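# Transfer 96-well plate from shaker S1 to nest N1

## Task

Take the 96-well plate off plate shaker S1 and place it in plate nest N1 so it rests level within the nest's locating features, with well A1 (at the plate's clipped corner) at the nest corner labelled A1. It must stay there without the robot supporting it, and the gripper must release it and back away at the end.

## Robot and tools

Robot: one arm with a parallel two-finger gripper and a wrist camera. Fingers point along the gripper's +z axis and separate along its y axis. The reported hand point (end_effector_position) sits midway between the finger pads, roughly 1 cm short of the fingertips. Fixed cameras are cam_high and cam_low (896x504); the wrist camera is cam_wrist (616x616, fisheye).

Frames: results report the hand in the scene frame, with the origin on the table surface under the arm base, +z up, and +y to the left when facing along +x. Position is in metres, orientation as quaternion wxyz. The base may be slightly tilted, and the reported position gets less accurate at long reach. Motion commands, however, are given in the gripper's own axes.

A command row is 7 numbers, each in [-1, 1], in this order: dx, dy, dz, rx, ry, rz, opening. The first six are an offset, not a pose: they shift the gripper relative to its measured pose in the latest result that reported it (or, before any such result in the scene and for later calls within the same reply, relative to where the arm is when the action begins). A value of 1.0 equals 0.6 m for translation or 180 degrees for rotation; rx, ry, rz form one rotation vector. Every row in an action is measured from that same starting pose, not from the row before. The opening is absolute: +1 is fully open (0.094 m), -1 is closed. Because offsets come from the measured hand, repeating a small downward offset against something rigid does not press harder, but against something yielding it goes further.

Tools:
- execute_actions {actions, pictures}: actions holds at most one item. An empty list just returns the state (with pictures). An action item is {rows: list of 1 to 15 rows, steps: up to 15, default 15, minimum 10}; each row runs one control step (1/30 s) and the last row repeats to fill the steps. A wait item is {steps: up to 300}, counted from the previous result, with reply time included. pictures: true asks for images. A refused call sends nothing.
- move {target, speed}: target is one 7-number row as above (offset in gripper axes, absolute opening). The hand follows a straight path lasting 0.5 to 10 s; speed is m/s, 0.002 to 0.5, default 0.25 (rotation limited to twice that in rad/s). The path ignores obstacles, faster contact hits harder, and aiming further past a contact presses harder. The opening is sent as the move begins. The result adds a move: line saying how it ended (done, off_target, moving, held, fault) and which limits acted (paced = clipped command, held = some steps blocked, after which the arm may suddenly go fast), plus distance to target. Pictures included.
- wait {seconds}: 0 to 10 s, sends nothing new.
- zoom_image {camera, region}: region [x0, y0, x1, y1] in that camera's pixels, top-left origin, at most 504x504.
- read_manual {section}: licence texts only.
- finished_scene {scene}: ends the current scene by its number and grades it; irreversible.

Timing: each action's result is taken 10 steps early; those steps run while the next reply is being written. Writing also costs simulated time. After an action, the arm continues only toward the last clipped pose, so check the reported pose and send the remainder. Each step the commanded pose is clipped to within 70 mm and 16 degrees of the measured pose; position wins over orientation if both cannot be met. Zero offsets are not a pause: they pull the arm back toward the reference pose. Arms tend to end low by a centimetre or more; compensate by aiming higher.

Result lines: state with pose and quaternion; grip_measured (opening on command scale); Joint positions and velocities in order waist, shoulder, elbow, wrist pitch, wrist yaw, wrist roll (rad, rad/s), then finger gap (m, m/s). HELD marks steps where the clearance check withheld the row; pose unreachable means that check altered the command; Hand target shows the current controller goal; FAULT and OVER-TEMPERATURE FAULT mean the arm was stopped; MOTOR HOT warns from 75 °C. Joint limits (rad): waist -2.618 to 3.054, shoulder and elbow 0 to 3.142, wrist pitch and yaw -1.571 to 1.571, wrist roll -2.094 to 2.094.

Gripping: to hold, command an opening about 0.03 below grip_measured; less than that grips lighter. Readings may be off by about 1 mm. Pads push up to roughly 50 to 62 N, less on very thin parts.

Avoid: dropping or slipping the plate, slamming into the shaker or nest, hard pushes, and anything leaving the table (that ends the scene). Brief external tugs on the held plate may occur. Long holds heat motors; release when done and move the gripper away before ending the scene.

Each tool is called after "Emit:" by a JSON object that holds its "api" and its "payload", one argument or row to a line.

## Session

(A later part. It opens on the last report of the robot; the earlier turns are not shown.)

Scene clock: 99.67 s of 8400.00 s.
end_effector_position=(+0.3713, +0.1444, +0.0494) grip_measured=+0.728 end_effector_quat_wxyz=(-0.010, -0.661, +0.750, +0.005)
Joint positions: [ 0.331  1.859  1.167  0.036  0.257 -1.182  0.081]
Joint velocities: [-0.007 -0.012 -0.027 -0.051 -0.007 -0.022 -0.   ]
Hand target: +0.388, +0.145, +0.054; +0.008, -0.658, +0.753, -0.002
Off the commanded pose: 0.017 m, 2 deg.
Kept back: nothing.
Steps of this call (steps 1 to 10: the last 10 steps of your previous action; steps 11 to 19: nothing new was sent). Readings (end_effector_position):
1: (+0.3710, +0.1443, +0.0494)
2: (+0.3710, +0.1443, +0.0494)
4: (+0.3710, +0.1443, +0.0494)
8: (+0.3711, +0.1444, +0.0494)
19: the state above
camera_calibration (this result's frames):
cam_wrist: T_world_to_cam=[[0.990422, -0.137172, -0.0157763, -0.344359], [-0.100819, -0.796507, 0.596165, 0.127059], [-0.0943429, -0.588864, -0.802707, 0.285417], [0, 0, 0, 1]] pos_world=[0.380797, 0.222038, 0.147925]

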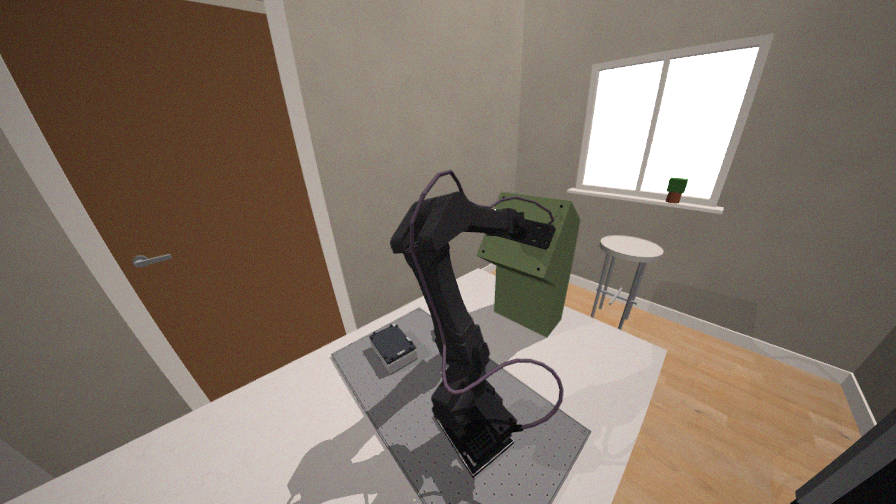

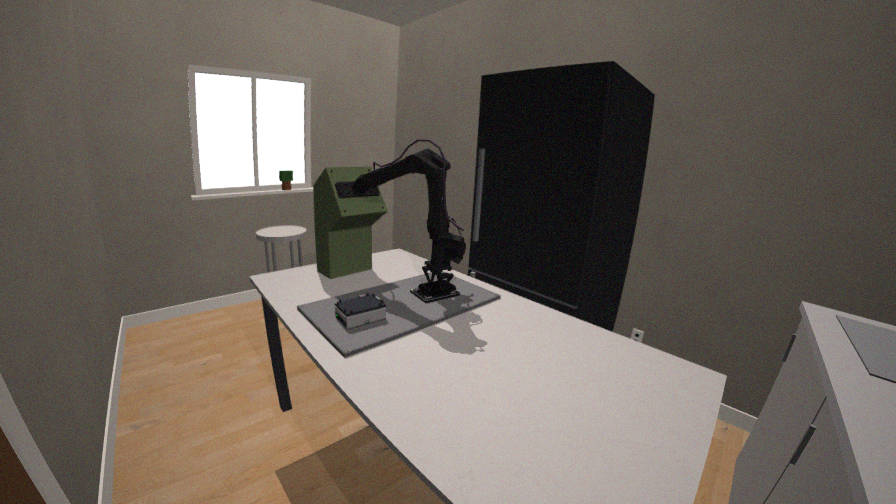

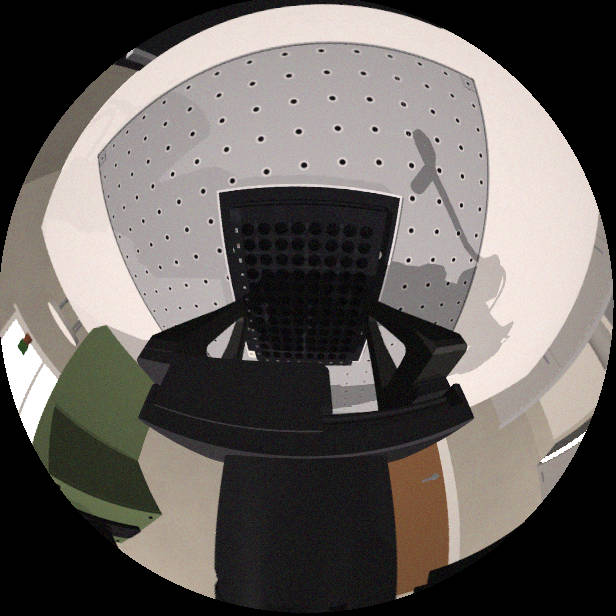

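Emit:
{"api": "execute_actions", "payload": {
  "actions": [
    {"rows":[[-0.0044,-0.028,-0.0068,0.0108,-0.0054,0.0024,0.695],[-0.0038,-0.0282,-0.0067,0.0108,-0.0054,0.0027,0.695],[-0.0033,-0.0285,-0.0065,0.0108,-0.0054,0.0029,0.695],[-0.0027,-0.0287,-0.0064,0.0108,-0.0054,0.0031,0.695],[-0.0022,-0.029,-0.0062,0.0108,-0.0054,0.0034,0.695],[-0.0016,-0.0292,-0.0061,0.0108,-0.0054,0.0036,0.695],[-0.0011,-0.0295,-0.0059,0.0108,-0.0054,0.0039,0.695],[-0.0005,-0.0297,-0.0058,0.0108,-0.0054,0.0041,0.695]],"steps":12}
  ],
  "pictures": false
}}

Emit:
{"api": "wait", "payload": {
  "seconds": 0.3
}}

Scene clock: 101.47 s of 8400.00 s.
end_effector_position=(+0.3714, +0.1438, +0.0493) grip_measured=+0.728 end_effector_quat_wxyz=(-0.010, -0.661, +0.751, +0.005)
Joint positions: [ 0.33   1.859  1.167  0.036  0.257 -1.182  0.081]
Joint velocities: [-0.027 -0.007 -0.007  0.037 -0.095  0.022 -0.   ]
Steps of this call (steps 1 to 52: nothing new was sent; steps 53 to 54: the first 2 steps of this action). Readings (end_effector_position):
53: (+0.3714, +0.1442, +0.0493)
54: the state above

Scene clock: 102.10 s of 8400.00 s.
end_effector_position=(+0.3730, +0.1385, +0.0482) grip_measured=+0.728 end_effector_quat_wxyz=(-0.012, -0.658, +0.753, +0.001)
Joint positions: [ 0.319  1.859  1.167  0.038  0.257 -1.182  0.081]
Joint velocities: [ 0.012  0.002  0.002 -0.037 -0.007  0.022 -0.   ]
Hand target: +0.389, +0.142, +0.053; +0.008, -0.656, +0.755, -0.002
Off the commanded pose: 0.017 m, 2 deg.
Kept back: nothing.
Steps of this call (steps 1 to 10: the last 10 steps of your previous action; steps 11 to 19: nothing new was sent). Readings (end_effector_position):
1: (+0.3716, +0.1433, +0.0492)
2: (+0.3718, +0.1425, +0.0490)
4: (+0.3722, +0.1410, +0.0487)
8: (+0.3729, +0.1386, +0.0483)
19: the state above
camera_calibration (this result's frames):
cam_wrist: T_world_to_cam=[[0.989405, -0.144691, -0.0119648, -0.345622], [-0.108234, -0.790013, 0.603461, 0.124693], [-0.0967675, -0.595772, -0.797303, 0.282738], [0, 0, 0, 1]] pos_world=[0.382815, 0.216948, 0.146045]

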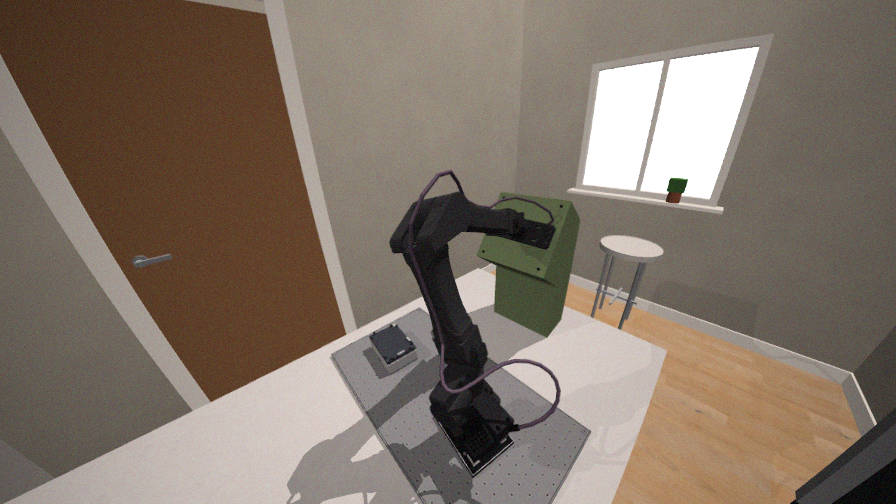

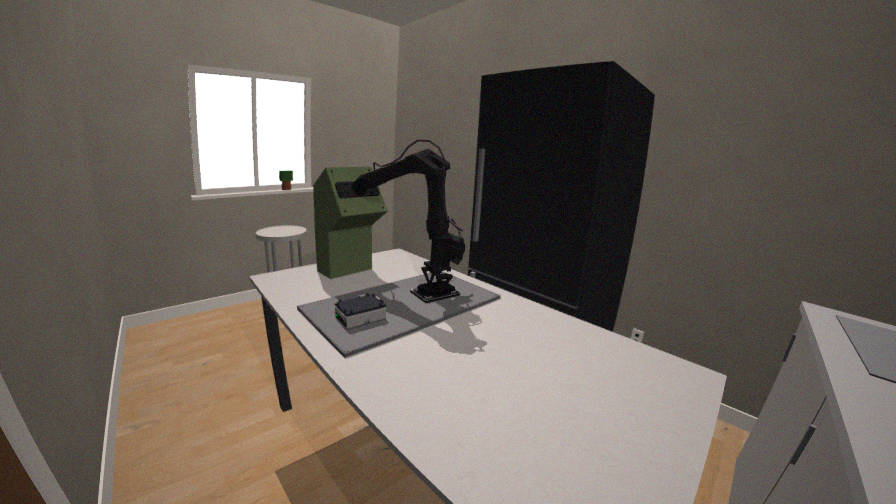

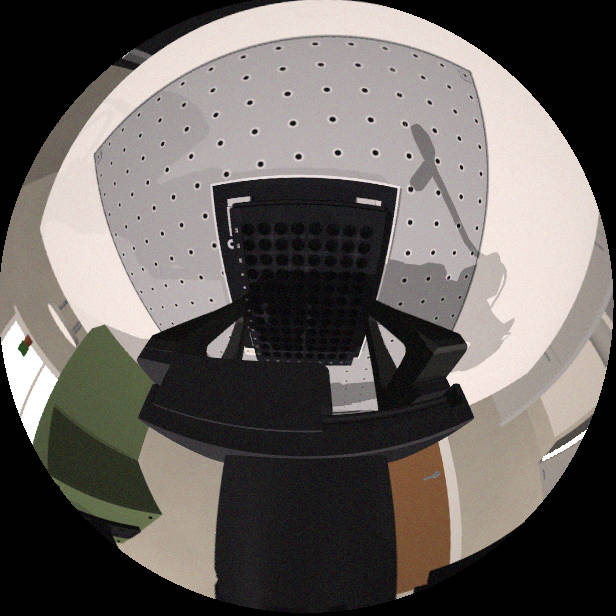

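Emit:
{"api": "zoom_image", "payload": {
  "camera": "cam_wrist",
  "region": [215, 175, 400, 250]
}}

Emit:
{"api": "zoom_image", "payload": {
  "camera": "cam_wrist",
  "region": [225, 310, 395, 380]
}}

Region (215, 175, 400, 250) of cam_wrist's 616x616 image, scaled by 2.724, with more detail than that image has; it fills the top 204 rows of this view, and the rest is white.

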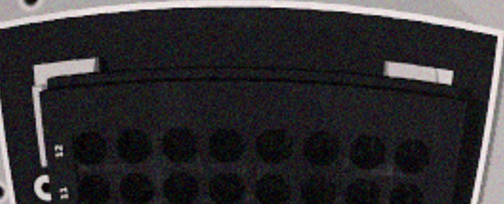

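Region (225, 310, 395, 380) of cam_wrist's 616x616 image, scaled by 2.965, with more detail than that image has; it fills the top 208 rows of this view, and the rest is white.

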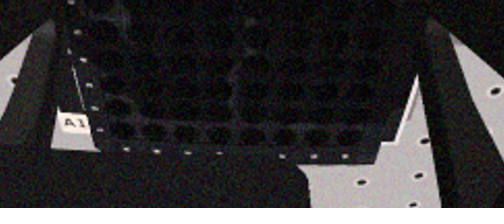

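Emit:
{"api": "execute_actions", "payload": {
  "actions": [
    {"rows":[[-0.0098,-0.025,-0.0072,0.0093,-0.0081,0.0017,0.695],[-0.0095,-0.0244,-0.0065,0.009,-0.008,0.0017,0.695],[-0.0092,-0.0237,-0.0059,0.0088,-0.0078,0.0017,0.695],[-0.0089,-0.0231,-0.0052,0.0085,-0.0077,0.0017,0.695],[-0.0085,-0.0225,-0.0046,0.0082,-0.0075,0.0017,0.695],[-0.0082,-0.0218,-0.004,0.0079,-0.0074,0.0017,0.695],[-0.0079,-0.0212,-0.0033,0.0077,-0.0072,0.0017,0.695],[-0.0076,-0.0206,-0.0027,0.0074,-0.0071,0.0017,0.695]],"steps":12}
  ],
  "pictures": false
}}

Emit:
{"api": "wait", "payload": {
  "seconds": 0.3
}}

Emit:
{"api": "zoom_image", "payload": {
  "camera": "cam_wrist",
  "region": [215, 175, 400, 250]
}}

Scene clock: 106.80 s of 8400.00 s.
end_effector_position=(+0.3730, +0.1385, +0.0482) grip_measured=+0.728 end_effector_quat_wxyz=(-0.012, -0.658, +0.753, +0.001)
Joint positions: [ 0.319  1.859  1.167  0.038  0.257 -1.182  0.081]
Joint velocities: [-0.012 -0.027  0.012 -0.022 -0.022  0.022 -0.001]
Steps of this call (steps 1 to 90: nothing new was sent; then 1.63 s passed at rest; steps 91 to 92: the first 2 steps of this action). Readings (end_effector_position):
91: (+0.3730, +0.1385, +0.0482)
92: the state above

Scene clock: 107.43 s of 8400.00 s.
end_effector_position=(+0.3734, +0.1385, +0.0482) grip_measured=+0.728 end_effector_quat_wxyz=(-0.011, -0.658, +0.753, +0.001)
Joint positions: [ 0.319  1.859  1.167  0.04   0.257 -1.182  0.081]
Joint velocities: [-0.002 -0.002 -0.002 -0.066  0.022 -0.007  0.   ]
Hand target: +0.386, +0.141, +0.050; +0.004, -0.656, +0.755, -0.001
Off the commanded pose: 0.013 m, 2 deg.
Kept back: nothing.
Steps of this call (steps 1 to 10: the last 10 steps of your previous action; steps 11 to 19: nothing new was sent). Readings (end_effector_position):
1: (+0.3730, +0.1385, +0.0482)
2: (+0.3730, +0.1385, +0.0482)
4: (+0.3731, +0.1385, +0.0482)
8: (+0.3733, +0.1385, +0.0482)
19: the state above
camera_calibration (this result's frames):
cam_wrist: T_world_to_cam=[[0.989366, -0.145057, -0.0105989, -0.345964], [-0.109395, -0.790191, 0.603018, 0.12529], [-0.0958473, -0.595446, -0.797657, 0.28245], [0, 0, 0, 1]] pos_world=[0.383063, 0.217002, 0.14608]

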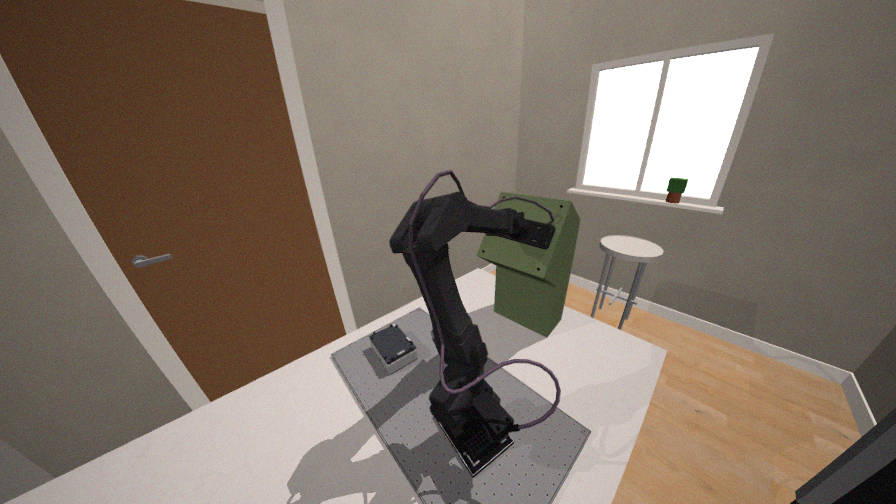

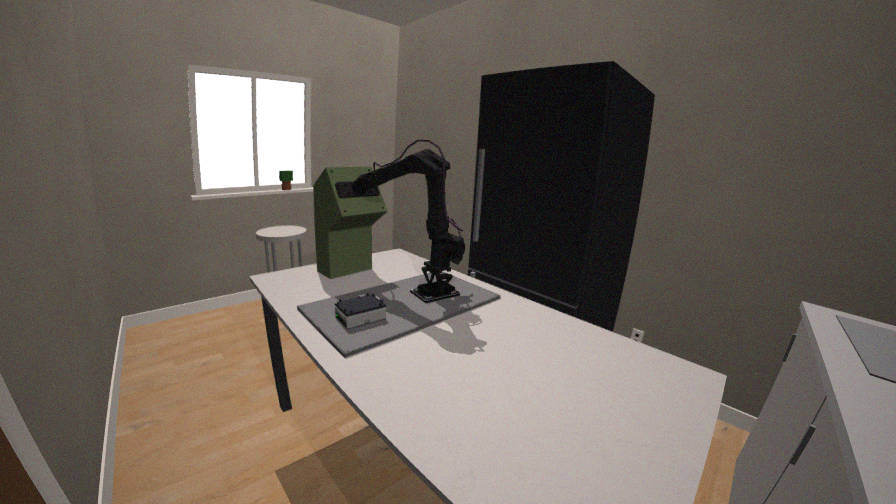

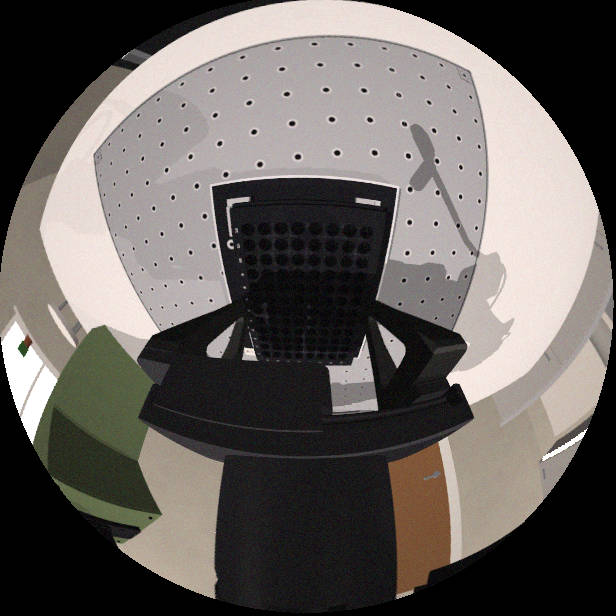

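Region (215, 175, 400, 250) of cam_wrist's 616x616 image, scaled by 2.724, with more detail than that image has; it fills the top 204 rows of this view, and the rest is white.

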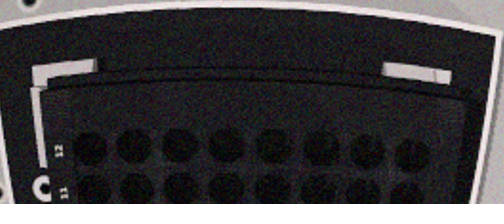

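Emit:
{"api": "execute_actions", "payload": {
  "actions": [
    {"rows":[[-0.0071,-0.0192,-0.0021,0.0064,-0.0066,0.0017,0.695],[-0.0067,-0.0184,-0.0016,0.0059,-0.0064,0.0017,0.695],[-0.0063,-0.0175,-0.0011,0.0054,-0.0061,0.0017,0.695],[-0.0059,-0.0167,-0.0006,0.0049,-0.0058,0.0017,0.695],[-0.0055,-0.0159,-0.0001,0.0045,-0.0056,0.0017,0.695],[-0.0051,-0.0151,0.0004,0.004,-0.0053,0.0017,0.695],[-0.0047,-0.0142,0.0009,0.0035,-0.0051,0.0017,0.695],[-0.0043,-0.0134,0.0014,0.003,-0.0048,0.0017,0.695]],"steps":12}
  ],
  "pictures": false
}}

Emit:
{"api": "wait", "payload": {
  "seconds": 0.3
}}

Emit:
{"api": "zoom_image", "payload": {
  "camera": "cam_wrist",
  "region": [215, 175, 400, 250]
}}

Scene clock: 109.10 s of 8400.00 s.
end_effector_position=(+0.3734, +0.1385, +0.0482) grip_measured=+0.728 end_effector_quat_wxyz=(-0.011, -0.658, +0.753, +0.001)
Joint positions: [ 0.319  1.859  1.167  0.04   0.257 -1.182  0.081]
Joint velocities: [ 0.002 -0.002 -0.002 -0.022 -0.051 -0.007 -0.   ]
Steps of this call (steps 1 to 48: nothing new was sent; steps 49 to 50: the first 2 steps of this action). Readings (end_effector_position):
49: (+0.3734, +0.1385, +0.0482)
50: the state above

Scene clock: 109.73 s of 8400.00 s.
end_effector_position=(+0.3734, +0.1385, +0.0482) grip_measured=+0.728 end_effector_quat_wxyz=(-0.011, -0.658, +0.753, +0.001)
Joint positions: [ 0.319  1.859  1.167  0.04   0.257 -1.182  0.081]
Joint velocities: [ 0.002 -0.002  0.017  0.066 -0.022  0.007  0.   ]
Hand target: +0.382, +0.140, +0.047; -0.002, -0.656, +0.755, +0.002
Off the commanded pose: 0.008 m, 1 deg.
Kept back: nothing.
Steps of this call (steps 1 to 10: the last 10 steps of your previous action; steps 11 to 19: nothing new was sent). Readings (end_effector_position):
1: (+0.3734, +0.1385, +0.0482)
2: (+0.3734, +0.1385, +0.0482)
4: (+0.3734, +0.1385, +0.0482)
8: (+0.3734, +0.1385, +0.0482)
19: the state above
camera_calibration (this result's frames):
cam_wrist: T_world_to_cam=[[0.989366, -0.145057, -0.0105989, -0.345964], [-0.109395, -0.790191, 0.603018, 0.12529], [-0.0958473, -0.595446, -0.797657, 0.28245], [0, 0, 0, 1]] pos_world=[0.383063, 0.217002, 0.14608]

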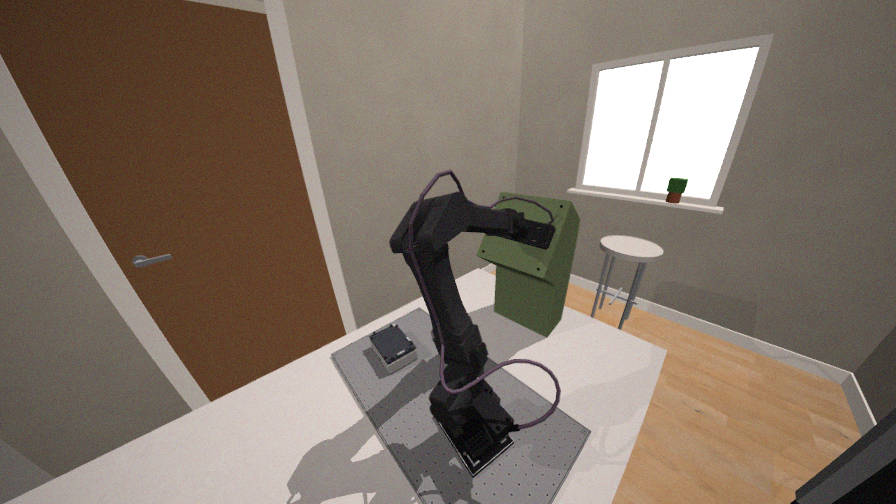

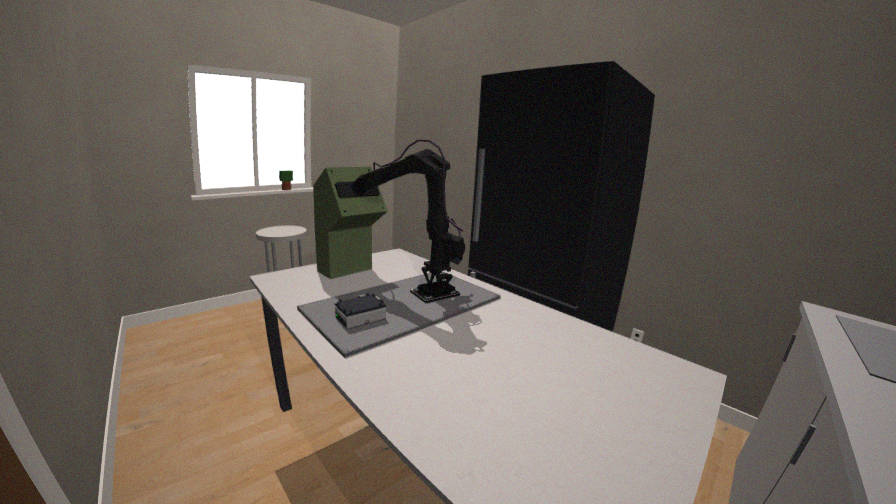

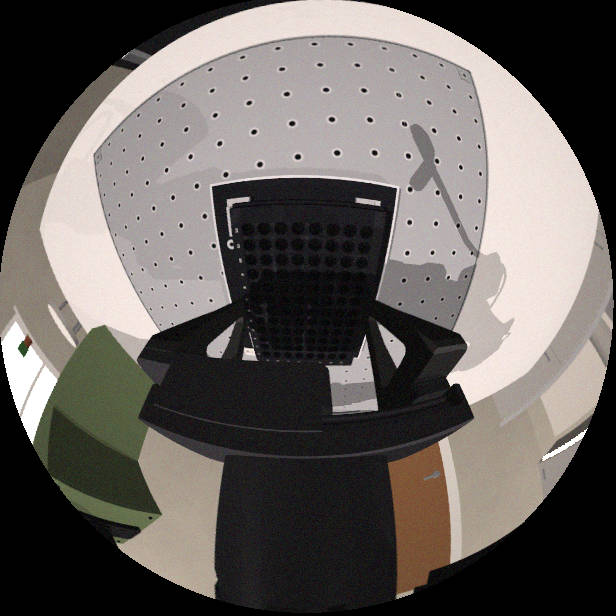

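Region (215, 175, 400, 250) of cam_wrist's 616x616 image, scaled by 2.724, with more detail than that image has; it fills the top 204 rows of this view, and the rest is white.

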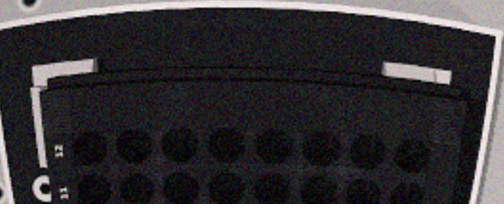

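Emit:
{"api": "execute_actions", "payload": {
  "actions": [
    {"rows":[[-0.0041,-0.013,0.0018,0.0028,-0.0047,0.0017,0.695],[-0.0039,-0.0126,0.0022,0.0026,-0.0046,0.0017,0.695],[-0.0037,-0.0122,0.0026,0.0025,-0.0045,0.0017,0.695],[-0.0035,-0.0118,0.003,0.0023,-0.0044,0.0017,0.695],[-0.0034,-0.0115,0.0034,0.0021,-0.0043,0.0017,0.695],[-0.0032,-0.0111,0.0038,0.0019,-0.0042,0.0017,0.695],[-0.003,-0.0107,0.0042,0.0018,-0.0041,0.0017,0.695],[-0.0028,-0.0103,0.0046,0.0016,-0.004,0.0017,0.695]],"steps":12}
  ],
  "pictures": false
}}

Emit:
{"api": "wait", "payload": {
  "seconds": 0.3
}}

Emit:
{"api": "zoom_image", "payload": {
  "camera": "cam_wrist",
  "region": [215, 175, 400, 250]
}}

Scene clock: 110.57 s of 8400.00 s.
end_effector_position=(+0.3734, +0.1385, +0.0482) grip_measured=+0.728 end_effector_quat_wxyz=(-0.011, -0.658, +0.753, +0.001)
Joint positions: [ 0.319  1.859  1.167  0.04   0.257 -1.182  0.081]
Joint velocities: [-0.007  0.002 -0.022 -0.007 -0.066 -0.007 -0.   ]
Steps of this call (steps 1 to 23: nothing new was sent; steps 24 to 25: the first 2 steps of this action). Readings (end_effector_position):
24: (+0.3734, +0.1385, +0.0482)
25: the state above

Scene clock: 111.20 s of 8400.00 s.
end_effector_position=(+0.3738, +0.1363, +0.0478) grip_measured=+0.728 end_effector_quat_wxyz=(-0.012, -0.657, +0.754, -0.001)
Joint positions: [ 0.314  1.859  1.167  0.04   0.257 -1.182  0.081]
Joint velocities: [ 0.007  0.007  0.002 -0.007  0.007 -0.022  0.   ]
Hand target: +0.380, +0.139, +0.045; -0.005, -0.656, +0.755, +0.003
Off the commanded pose: 0.007 m, 1 deg.
Kept back: nothing.
Steps of this call (steps 1 to 10: the last 10 steps of your previous action; steps 11 to 19: nothing new was sent). Readings (end_effector_position):
1: (+0.3734, +0.1385, +0.0482)
2: (+0.3734, +0.1385, +0.0482)
4: (+0.3734, +0.1385, +0.0482)
8: (+0.3736, +0.1372, +0.0480)
19: the state above
camera_calibration (this result's frames):
cam_wrist: T_world_to_cam=[[0.988986, -0.147686, -0.00978888, -0.346285], [-0.111621, -0.787638, 0.605943, 0.12413], [-0.0971996, -0.598177, -0.795448, 0.281574], [0, 0, 0, 1]] pos_world=[0.383695, 0.215059, 0.145372]

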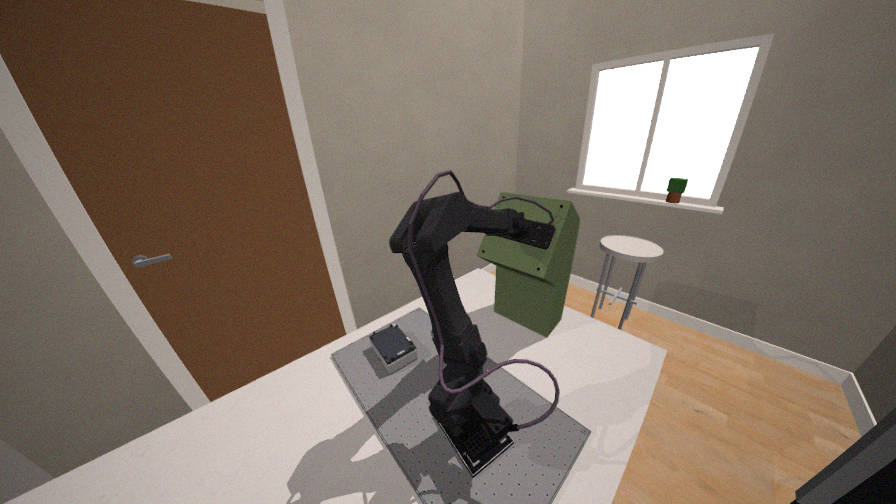

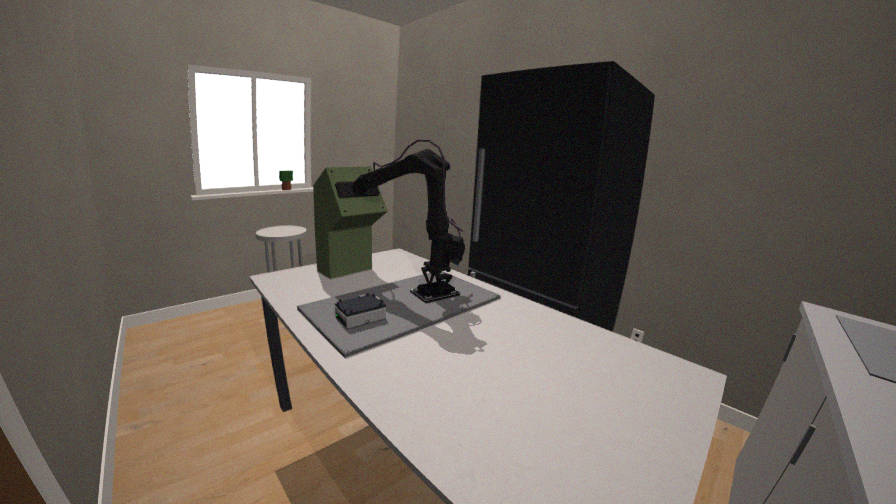

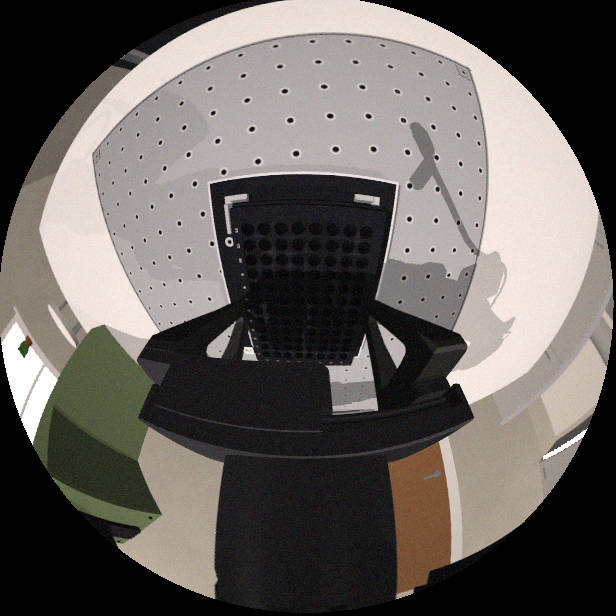

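Region (215, 175, 400, 250) of cam_wrist's 616x616 image, scaled by 2.724, with more detail than that image has; it fills the top 204 rows of this view, and the rest is white.

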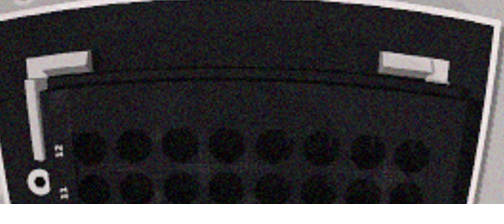

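Emit:
{"api": "execute_actions", "payload": {
  "actions": [
    {"rows":[[-0.0074,-0.0087,0.0038,0.0011,-0.0059,0.0007,0.695],[-0.0083,-0.0084,0.0037,0.0007,-0.0065,0.0006,0.695],[-0.0093,-0.008,0.0036,0.0004,-0.0072,0.0006,0.695],[-0.0102,-0.0077,0.0035,0.0001,-0.0079,0.0005,0.695],[-0.0112,-0.0073,0.0034,-0.0002,-0.0086,0.0004,0.695],[-0.0121,-0.0069,0.0034,-0.0006,-0.0092,0.0003,0.695],[-0.0131,-0.0066,0.0033,-0.0009,-0.0099,0.0002,0.695],[-0.014,-0.0062,0.0032,-0.0012,-0.0106,0.0002,0.695],[-0.015,-0.0059,0.0031,-0.0016,-0.0112,0.0001,0.695],[-0.0159,-0.0055,0.003,-0.0019,-0.0119,0,0.695]],"steps":12}
  ],
  "pictures": false
}}

Emit:
{"api": "wait", "payload": {
  "seconds": 0.3
}}

Emit:
{"api": "zoom_image", "payload": {
  "camera": "cam_wrist",
  "region": [215, 175, 400, 250]
}}

Scene clock: 113.77 s of 8400.00 s.
end_effector_position=(+0.3738, +0.1363, +0.0478) grip_measured=+0.728 end_effector_quat_wxyz=(-0.012, -0.657, +0.754, -0.001)
Joint positions: [ 0.314  1.859  1.167  0.04   0.257 -1.182  0.081]
Joint velocities: [-0.007 -0.012  0.002 -0.007 -0.051  0.022  0.   ]
Steps of this call (steps 1 to 75: nothing new was sent; steps 76 to 77: the first 2 steps of this action). Readings (end_effector_position):
76: (+0.3738, +0.1363, +0.0478)
77: the state above

Scene clock: 114.40 s of 8400.00 s.
end_effector_position=(+0.3730, +0.1392, +0.0478) grip_measured=+0.728 end_effector_quat_wxyz=(-0.008, -0.657, +0.754, +0.007)
Joint positions: [ 0.314  1.859  1.167  0.04   0.24  -1.182  0.081]
Joint velocities: [ 0.002 -0.007  0.037 -0.007 -0.007 -0.037 -0.   ]
Hand target: +0.378, +0.145, +0.046; +0.000, -0.657, +0.754, +0.013
Off the commanded pose: 0.008 m, 1 deg.
Kept back: nothing.
Steps of this call (steps 1 to 10: the last 10 steps of your previous action; steps 11 to 19: nothing new was sent). Readings (end_effector_position):
1: (+0.3738, +0.1365, +0.0478)
2: (+0.3737, +0.1366, +0.0478)
4: (+0.3736, +0.1371, +0.0478)
8: (+0.3733, +0.1381, +0.0478)
19: the state above
camera_calibration (this result's frames):
cam_wrist: T_world_to_cam=[[0.988876, -0.147828, -0.0164575, -0.344717], [-0.109356, -0.797567, 0.593236, 0.127531], [-0.100823, -0.584837, -0.80486, 0.283208], [0, 0, 0, 1]] pos_world=[0.383382, 0.216386, 0.146614]

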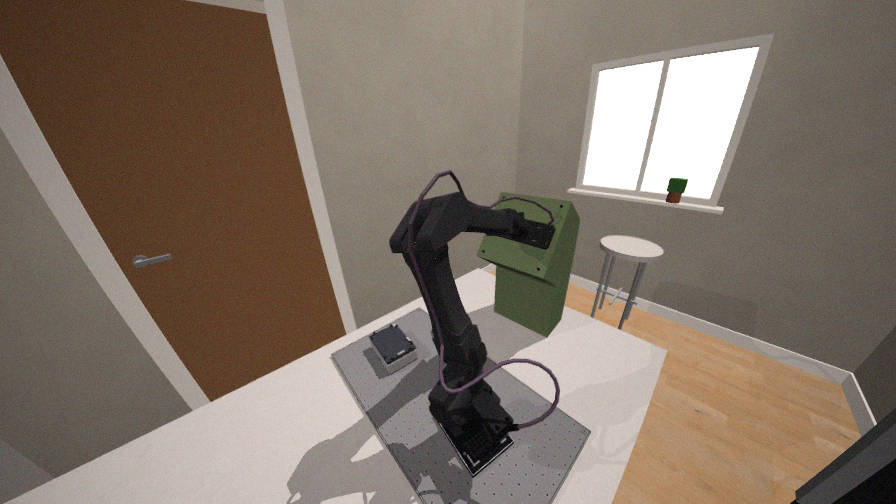

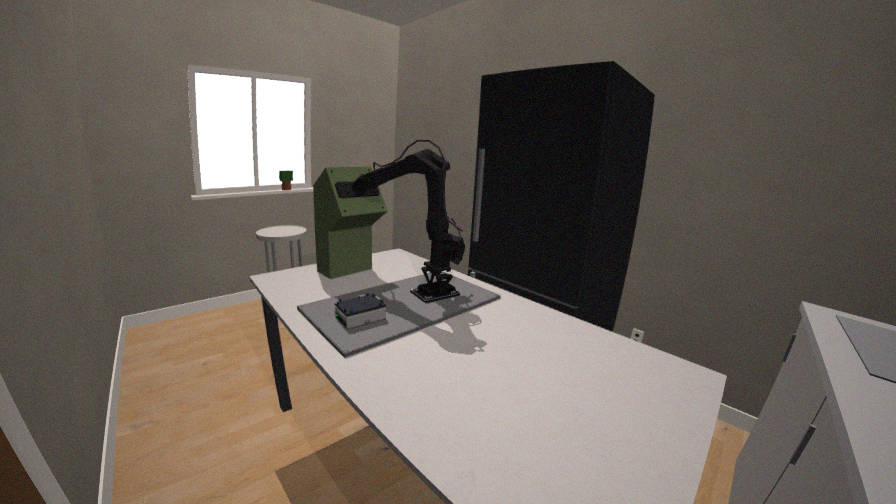

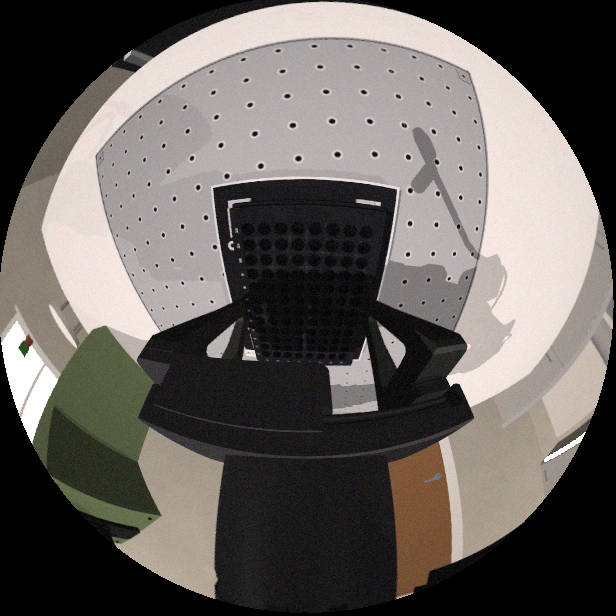

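Region (215, 175, 400, 250) of cam_wrist's 616x616 image, scaled by 2.724, with more detail than that image has; it fills the top 204 rows of this view, and the rest is white.

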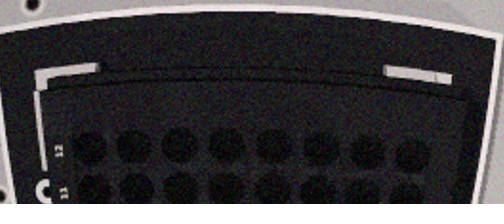

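Emit:
{"api": "execute_actions", "payload": {
  "actions": [
    {"rows":[[-0.011,-0.0068,0.0031,-0.0003,-0.0066,0,0.695],[-0.0107,-0.0062,0.0031,-0.0008,-0.0064,0,0.695],[-0.0104,-0.0055,0.0031,-0.0013,-0.0061,0,0.695],[-0.0101,-0.0049,0.0031,-0.0018,-0.0058,0,0.695],[-0.0098,-0.0043,0.0031,-0.0022,-0.0056,0,0.695],[-0.0095,-0.0036,0.0031,-0.0027,-0.0053,0,0.695],[-0.0092,-0.003,0.0031,-0.0032,-0.0051,0,0.695],[-0.0089,-0.0024,0.0031,-0.0037,-0.0048,0,0.695]],"steps":12}
  ],
  "pictures": false
}}

Emit:
{"api": "wait", "payload": {
  "seconds": 0.3
}}

Emit:
{"api": "zoom_image", "payload": {
  "camera": "cam_wrist",
  "region": [215, 175, 400, 250]
}}

Scene clock: 117.10 s of 8400.00 s.
end_effector_position=(+0.3730, +0.1393, +0.0478) grip_measured=+0.728 end_effector_quat_wxyz=(-0.008, -0.657, +0.754, +0.007)
Joint positions: [ 0.314  1.859  1.167  0.04   0.239 -1.182  0.081]
Joint velocities: [ 0.002 -0.017  0.007 -0.037 -0.095 -0.037  0.   ]
Steps of this call (steps 1 to 79: nothing new was sent; steps 80 to 81: the first 2 steps of this action). Readings (end_effector_position):
80: (+0.3730, +0.1393, +0.0478)
81: the state above

Scene clock: 117.73 s of 8400.00 s.
end_effector_position=(+0.3718, +0.1390, +0.0478) grip_measured=+0.728 end_effector_quat_wxyz=(-0.011, -0.657, +0.754, +0.008)
Joint positions: [ 0.314  1.859  1.167  0.034  0.239 -1.182  0.081]
Joint velocities: [ 0.002 -0.007  0.002 -0.007  0.022 -0.037  0.   ]
Hand target: +0.375, +0.144, +0.046; -0.006, -0.657, +0.754, +0.016
Off the commanded pose: 0.007 m, 1 deg.
Kept back: nothing.
Steps of this call (steps 1 to 10: the last 10 steps of your previous action; steps 11 to 19: nothing new was sent). Readings (end_effector_position):
1: (+0.3730, +0.1393, +0.0478)
2: (+0.3730, +0.1393, +0.0478)
4: (+0.3730, +0.1393, +0.0478)
8: (+0.3723, +0.1391, +0.0478)
19: the state above
camera_calibration (this result's frames):
cam_wrist: T_world_to_cam=[[0.988968, -0.146575, -0.0213911, -0.343465], [-0.105291, -0.797176, 0.594495, 0.125541], [-0.104191, -0.585685, -0.803815, 0.284274], [0, 0, 0, 1]] pos_world=[0.382513, 0.21623, 0.146523]

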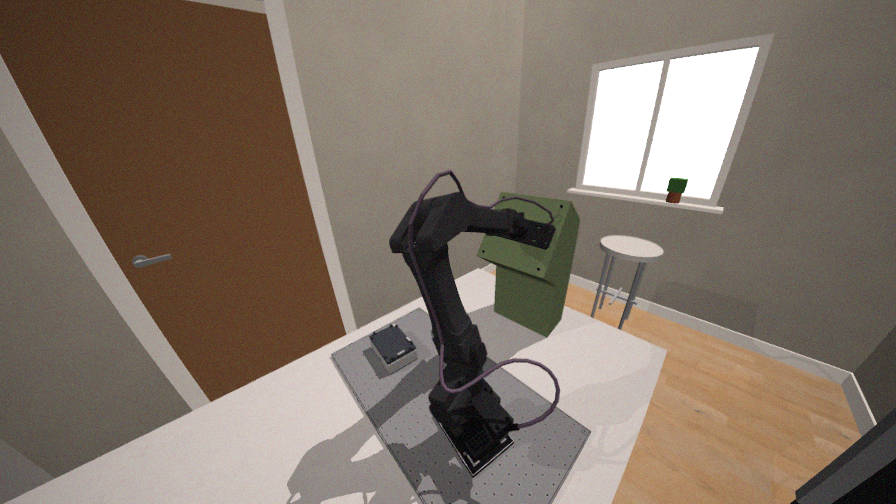

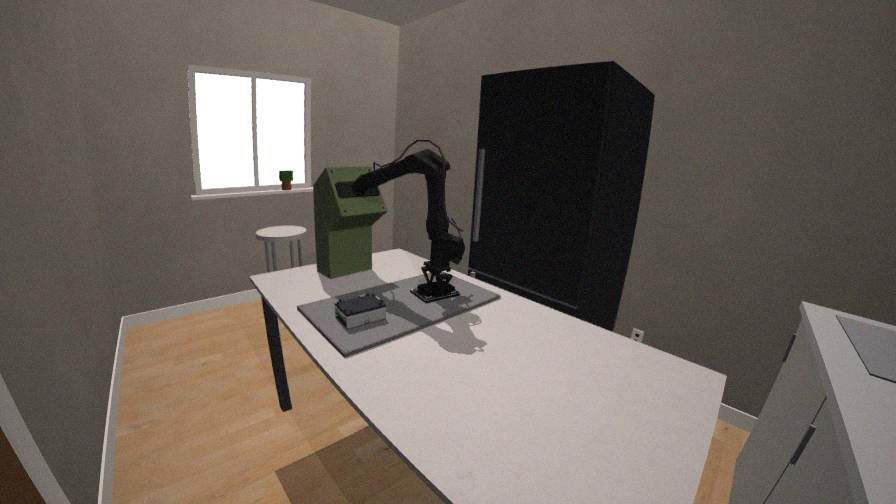

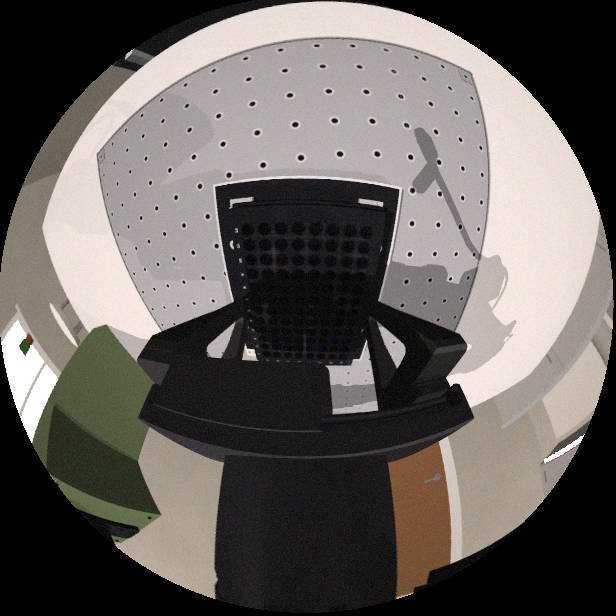

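Region (215, 175, 400, 250) of cam_wrist's 616x616 image, scaled by 2.724, with more detail than that image has; it fills the top 204 rows of this view, and the rest is white.

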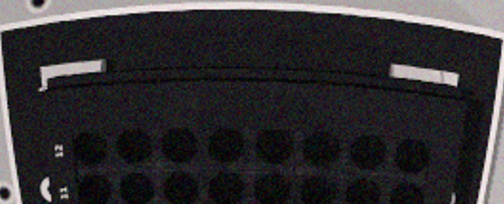

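Emit:
{"api": "execute_actions", "payload": {
  "actions": [
    {"rows":[[-0.0095,-0.0043,0.0034,-0.0021,-0.0053,0.0004,0.695],[-0.0096,-0.0041,0.0038,-0.0021,-0.0053,0.0004,0.695],[-0.0096,-0.004,0.0042,-0.002,-0.0053,0.0004,0.695],[-0.0097,-0.0039,0.0046,-0.002,-0.0053,0.0004,0.695],[-0.0097,-0.0038,0.005,-0.002,-0.0054,0.0004,0.695],[-0.0098,-0.0036,0.0054,-0.0019,-0.0054,0.0004,0.695],[-0.0098,-0.0035,0.0058,-0.0019,-0.0054,0.0004,0.695],[-0.0099,-0.0034,0.0062,-0.0019,-0.0054,0.0004,0.695]],"steps":12}
  ],
  "pictures": false
}}

Emit:
{"api": "wait", "payload": {
  "seconds": 0.3
}}

Emit:
{"api": "zoom_image", "payload": {
  "camera": "cam_wrist",
  "region": [215, 175, 400, 250]
}}

Scene clock: 120.27 s of 8400.00 s.
end_effector_position=(+0.3717, +0.1389, +0.0478) grip_measured=+0.728 end_effector_quat_wxyz=(-0.011, -0.657, +0.754, +0.008)
Joint positions: [ 0.314  1.859  1.167  0.034  0.239 -1.182  0.081]
Joint velocities: [ 0.007  0.012 -0.007 -0.037 -0.007 -0.022 -0.   ]
Steps of this call (steps 1 to 74: nothing new was sent; steps 75 to 76: the first 2 steps of this action). Readings (end_effector_position):
75: (+0.3717, +0.1389, +0.0478)
76: the state above

Scene clock: 120.90 s of 8400.00 s.
end_effector_position=(+0.3717, +0.1389, +0.0478) grip_measured=+0.728 end_effector_quat_wxyz=(-0.011, -0.657, +0.754, +0.008)
Joint positions: [ 0.314  1.859  1.167  0.034  0.239 -1.182  0.081]
Joint velocities: [ 0.017 -0.017 -0.007  0.007  0.022 -0.066  0.   ]
Hand target: +0.374, +0.144, +0.044; -0.006, -0.657, +0.754, +0.016
Off the commanded pose: 0.007 m, 1 deg.
Kept back: nothing.
Steps of this call (steps 1 to 10: the last 10 steps of your previous action; steps 11 to 19: nothing new was sent). Readings (end_effector_position):
1: (+0.3717, +0.1389, +0.0478)
2: (+0.3717, +0.1389, +0.0478)
4: (+0.3717, +0.1389, +0.0478)
8: (+0.3717, +0.1389, +0.0478)
19: the state above
camera_calibration (this result's frames):
cam_wrist: T_world_to_cam=[[0.988974, -0.146486, -0.021733, -0.343378], [-0.105004, -0.797132, 0.594605, 0.125393], [-0.104425, -0.585767, -0.803724, 0.284348], [0, 0, 0, 1]] pos_world=[0.382451, 0.216216, 0.146515]

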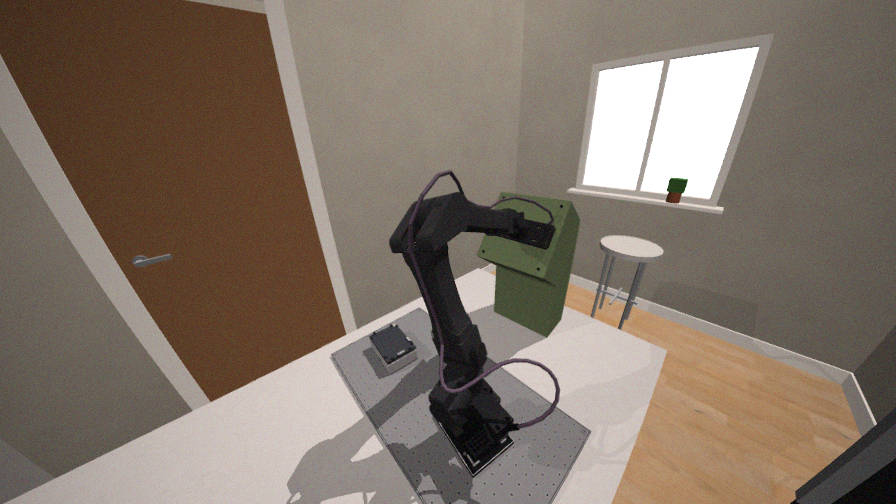

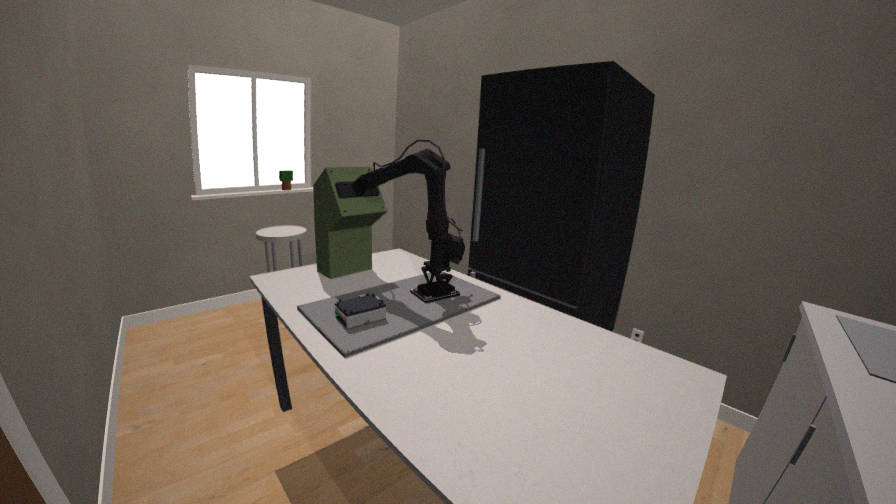

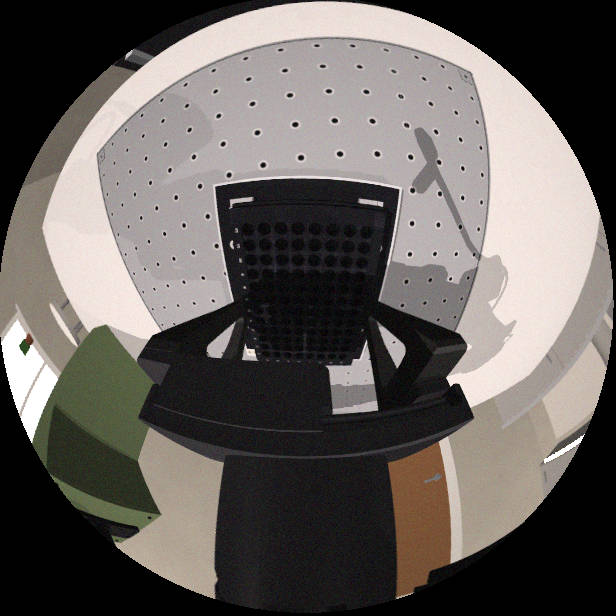

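Region (215, 175, 400, 250) of cam_wrist's 616x616 image, scaled by 2.724, with more detail than that image has; it fills the top 204 rows of this view, and the rest is white.

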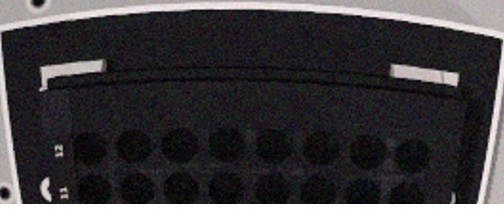

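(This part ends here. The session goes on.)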